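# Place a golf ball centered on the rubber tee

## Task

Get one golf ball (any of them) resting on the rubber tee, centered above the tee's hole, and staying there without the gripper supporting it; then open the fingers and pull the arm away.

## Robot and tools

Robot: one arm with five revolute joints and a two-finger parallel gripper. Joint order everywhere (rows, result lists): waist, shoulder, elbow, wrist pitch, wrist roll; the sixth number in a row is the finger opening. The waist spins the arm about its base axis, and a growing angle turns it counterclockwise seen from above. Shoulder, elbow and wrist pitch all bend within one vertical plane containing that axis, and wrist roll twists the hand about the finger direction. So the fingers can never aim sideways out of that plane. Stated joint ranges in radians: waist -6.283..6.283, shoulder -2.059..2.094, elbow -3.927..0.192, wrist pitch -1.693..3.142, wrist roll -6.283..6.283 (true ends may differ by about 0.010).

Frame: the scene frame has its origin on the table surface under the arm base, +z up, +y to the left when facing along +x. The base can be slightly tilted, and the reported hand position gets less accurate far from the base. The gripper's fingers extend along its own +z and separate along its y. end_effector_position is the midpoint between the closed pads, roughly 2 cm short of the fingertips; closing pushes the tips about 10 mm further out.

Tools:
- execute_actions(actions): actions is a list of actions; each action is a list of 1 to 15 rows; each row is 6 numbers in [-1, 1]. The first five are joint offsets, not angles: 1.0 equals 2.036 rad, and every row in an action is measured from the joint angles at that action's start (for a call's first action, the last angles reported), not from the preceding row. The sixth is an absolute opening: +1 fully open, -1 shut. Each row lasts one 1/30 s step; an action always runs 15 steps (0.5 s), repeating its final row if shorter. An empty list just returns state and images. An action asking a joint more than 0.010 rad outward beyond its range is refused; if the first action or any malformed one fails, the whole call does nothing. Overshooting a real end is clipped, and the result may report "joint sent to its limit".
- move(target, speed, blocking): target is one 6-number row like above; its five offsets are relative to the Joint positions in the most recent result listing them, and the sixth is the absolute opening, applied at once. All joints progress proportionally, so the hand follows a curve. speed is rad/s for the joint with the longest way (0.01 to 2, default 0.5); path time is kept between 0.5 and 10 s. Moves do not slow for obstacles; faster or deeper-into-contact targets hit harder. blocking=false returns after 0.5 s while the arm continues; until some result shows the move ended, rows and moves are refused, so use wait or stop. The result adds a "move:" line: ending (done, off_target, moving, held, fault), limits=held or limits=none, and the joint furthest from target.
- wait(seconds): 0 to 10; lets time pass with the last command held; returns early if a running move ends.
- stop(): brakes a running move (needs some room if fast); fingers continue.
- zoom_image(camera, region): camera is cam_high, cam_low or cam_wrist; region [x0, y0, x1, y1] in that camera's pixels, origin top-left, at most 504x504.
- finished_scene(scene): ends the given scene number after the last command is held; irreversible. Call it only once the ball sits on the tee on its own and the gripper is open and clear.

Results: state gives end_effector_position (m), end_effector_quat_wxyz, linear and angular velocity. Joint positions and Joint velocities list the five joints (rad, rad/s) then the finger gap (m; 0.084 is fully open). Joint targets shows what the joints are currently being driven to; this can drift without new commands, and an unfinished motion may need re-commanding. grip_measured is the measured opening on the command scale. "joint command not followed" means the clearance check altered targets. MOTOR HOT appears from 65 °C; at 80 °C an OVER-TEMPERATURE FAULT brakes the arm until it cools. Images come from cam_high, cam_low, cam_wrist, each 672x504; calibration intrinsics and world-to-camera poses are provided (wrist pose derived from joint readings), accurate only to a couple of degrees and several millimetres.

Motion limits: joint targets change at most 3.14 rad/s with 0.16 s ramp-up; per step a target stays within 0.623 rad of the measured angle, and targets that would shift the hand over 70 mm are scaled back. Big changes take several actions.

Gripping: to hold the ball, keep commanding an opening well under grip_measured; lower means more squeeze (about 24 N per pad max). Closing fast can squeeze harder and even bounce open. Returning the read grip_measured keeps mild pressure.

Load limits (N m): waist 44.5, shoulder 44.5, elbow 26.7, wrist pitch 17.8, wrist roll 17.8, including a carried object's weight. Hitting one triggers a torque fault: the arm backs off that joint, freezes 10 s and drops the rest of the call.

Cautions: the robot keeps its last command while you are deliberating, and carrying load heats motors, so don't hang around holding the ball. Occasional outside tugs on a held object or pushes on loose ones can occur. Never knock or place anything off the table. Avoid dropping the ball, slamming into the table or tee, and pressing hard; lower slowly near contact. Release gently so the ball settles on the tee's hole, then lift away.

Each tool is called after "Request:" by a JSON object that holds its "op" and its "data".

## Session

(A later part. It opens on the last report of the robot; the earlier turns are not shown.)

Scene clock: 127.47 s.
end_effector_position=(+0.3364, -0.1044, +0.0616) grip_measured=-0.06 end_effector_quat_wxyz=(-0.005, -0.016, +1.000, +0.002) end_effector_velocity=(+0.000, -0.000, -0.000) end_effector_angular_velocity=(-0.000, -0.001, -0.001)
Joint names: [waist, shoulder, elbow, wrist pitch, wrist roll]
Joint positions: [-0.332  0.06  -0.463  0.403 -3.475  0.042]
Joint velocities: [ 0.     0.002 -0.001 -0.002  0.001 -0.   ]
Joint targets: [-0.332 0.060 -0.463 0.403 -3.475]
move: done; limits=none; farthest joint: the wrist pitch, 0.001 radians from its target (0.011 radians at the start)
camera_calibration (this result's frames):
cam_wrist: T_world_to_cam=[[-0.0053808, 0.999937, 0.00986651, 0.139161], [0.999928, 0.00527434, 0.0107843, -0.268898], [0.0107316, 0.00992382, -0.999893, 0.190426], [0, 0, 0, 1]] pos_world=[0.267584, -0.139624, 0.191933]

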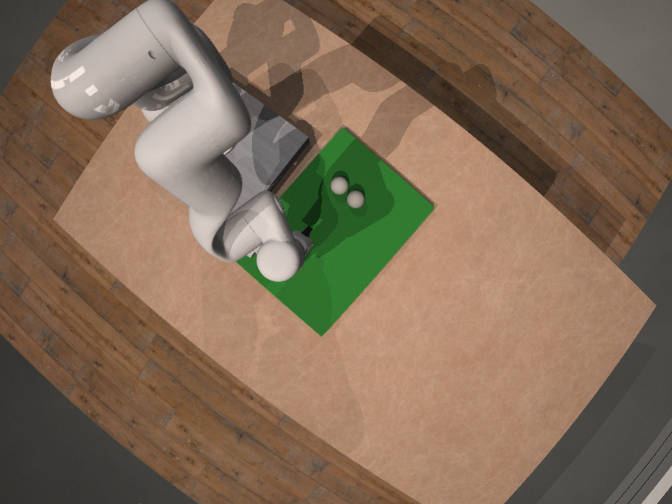

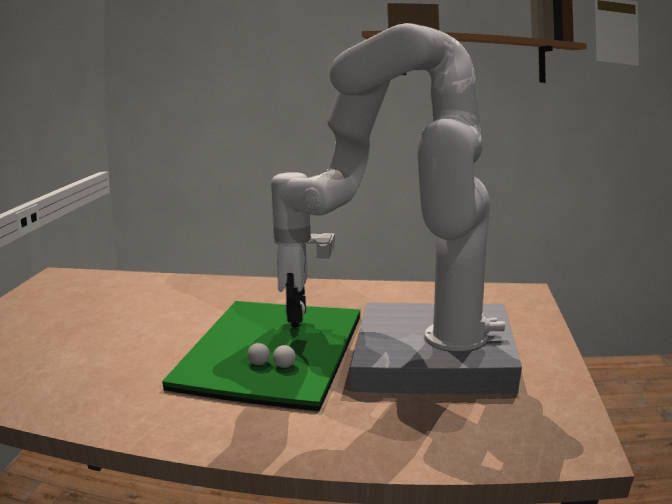

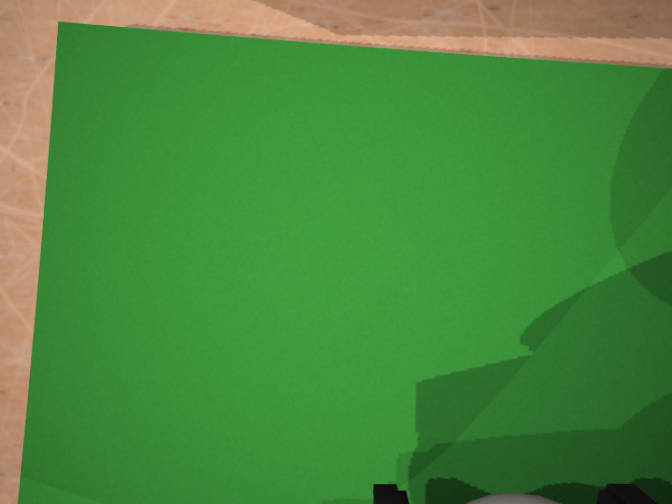

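Release gently, then lift.

Request:
{"op": "execute_actions", "data": {"actions": [[[0,0,0,0,0,-0.2],[0,0,0,0,0,-0.1],[0,0,0,0,0,-0.05],[0,0,0,0,0,0],[0,0,0,0,0,0.05],[0,0,0,0,0,0.1],[0,0,0,0,0,0.15],[0,0,0,0,0,0.2],[0,0,0,0,0,0.3],[0,0,0,0,0,0.4]],[[0,0,0,0,0,1]]]}}

Request:
{"op": "move", "data": {"target": [0,-0.15,0,0.15,0,1]}}

Scene clock: 133.37 s.
end_effector_position=(+0.3364, -0.1044, +0.0616) grip_measured=+1.00 end_effector_quat_wxyz=(-0.005, -0.016, +1.000, +0.002) end_effector_velocity=(+0.000, +0.000, +0.000) end_effector_angular_velocity=(-0.000, -0.000, +0.000)
Joint names: [waist, shoulder, elbow, wrist pitch, wrist roll]
Joint positions: [-0.332  0.06  -0.463  0.403 -3.475  0.084]
Joint velocities: [ 0.001 -0.    -0.     0.     0.001  0.   ]
Joint targets: [-0.332 0.060 -0.463 0.403 -3.475]
camera_calibration (this result's frames):
cam_wrist: T_world_to_cam=[[-0.00538119, 0.999937, 0.00983895, 0.139173], [0.999927, 0.00527416, 0.0108715, -0.268936], [0.0108189, 0.00989673, -0.999892, 0.190419], [0, 0, 0, 1]] pos_world=[0.267605, -0.139631, 0.191953]

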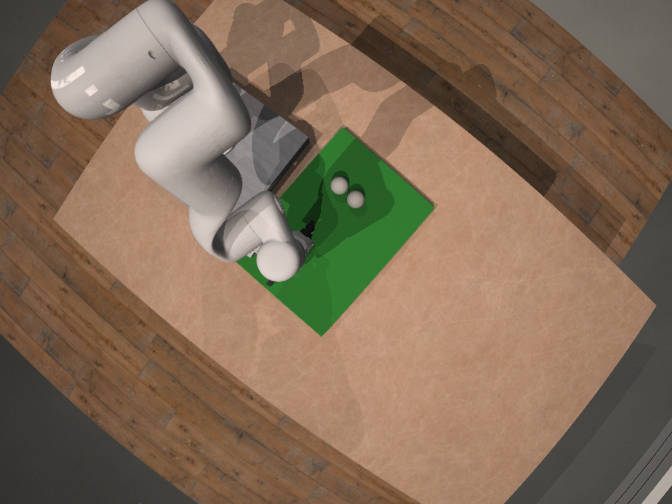

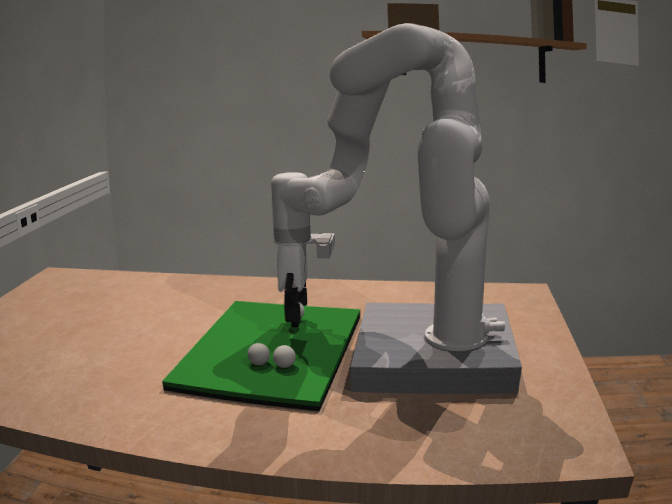

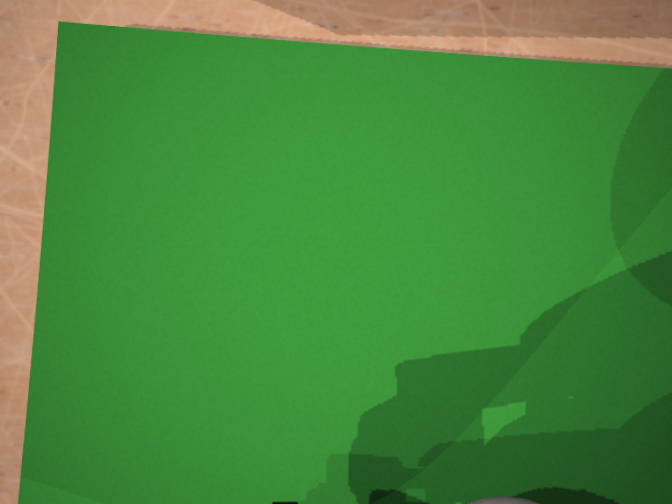

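Scene clock: 134.53 s.
end_effector_position=(+0.3260, -0.1012, +0.1446) grip_measured=+1.00 end_effector_quat_wxyz=(-0.005, -0.016, +1.000, +0.002) end_effector_velocity=(+0.001, -0.000, +0.002) end_effector_angular_velocity=(-0.001, -0.005, -0.000)
Joint names: [waist, shoulder, elbow, wrist pitch, wrist roll]
Joint positions: [-0.332 -0.245 -0.463  0.708 -3.475  0.084]
Joint velocities: [ 0.001 -0.004 -0.002  0.001  0.001 -0.   ]
Joint targets: [-0.332 -0.246 -0.463 0.708 -3.475]
move: done; limits=none; farthest joint: the waist, 0.000 radians from its target (0.000 radians at the start)
camera_calibration (this result's frames):
cam_wrist: T_world_to_cam=[[-0.00536725, 0.999935, 0.0100511, 0.135082], [0.999934, 0.00526471, 0.0102002, -0.259368], [0.0101467, 0.0101052, -0.999897, 0.273733], [0, 0, 0, 1]] pos_world=[0.257299, -0.136473, 0.274992]

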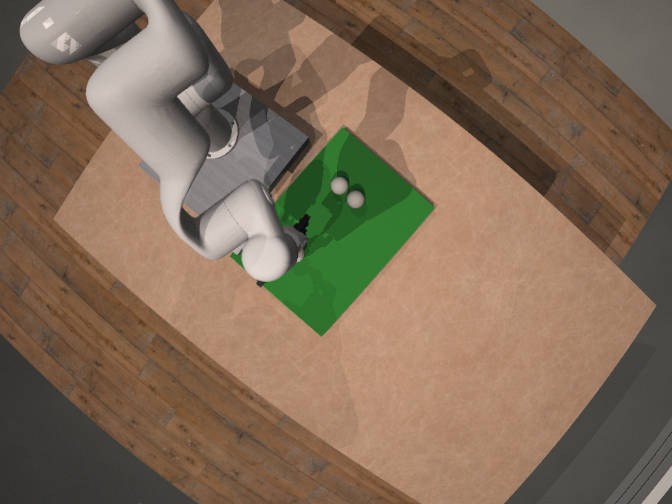

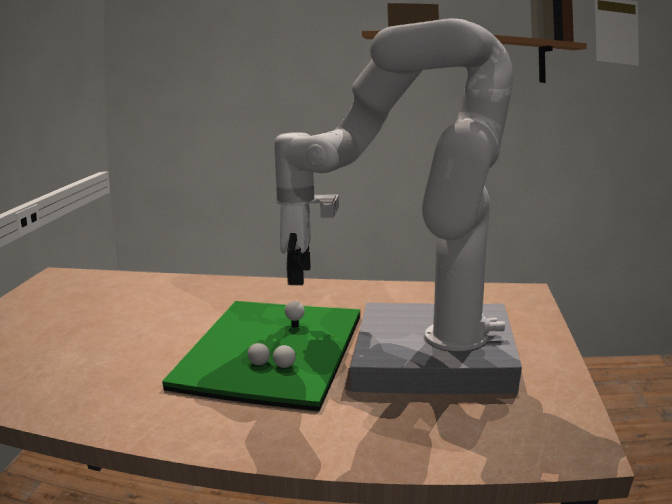

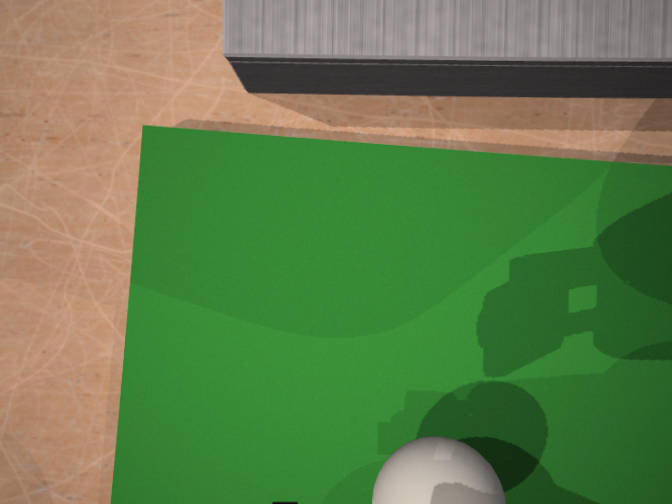

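Request:
{"op": "finished_scene", "data": {"scene": 1}}

The scene is finished: the task was done.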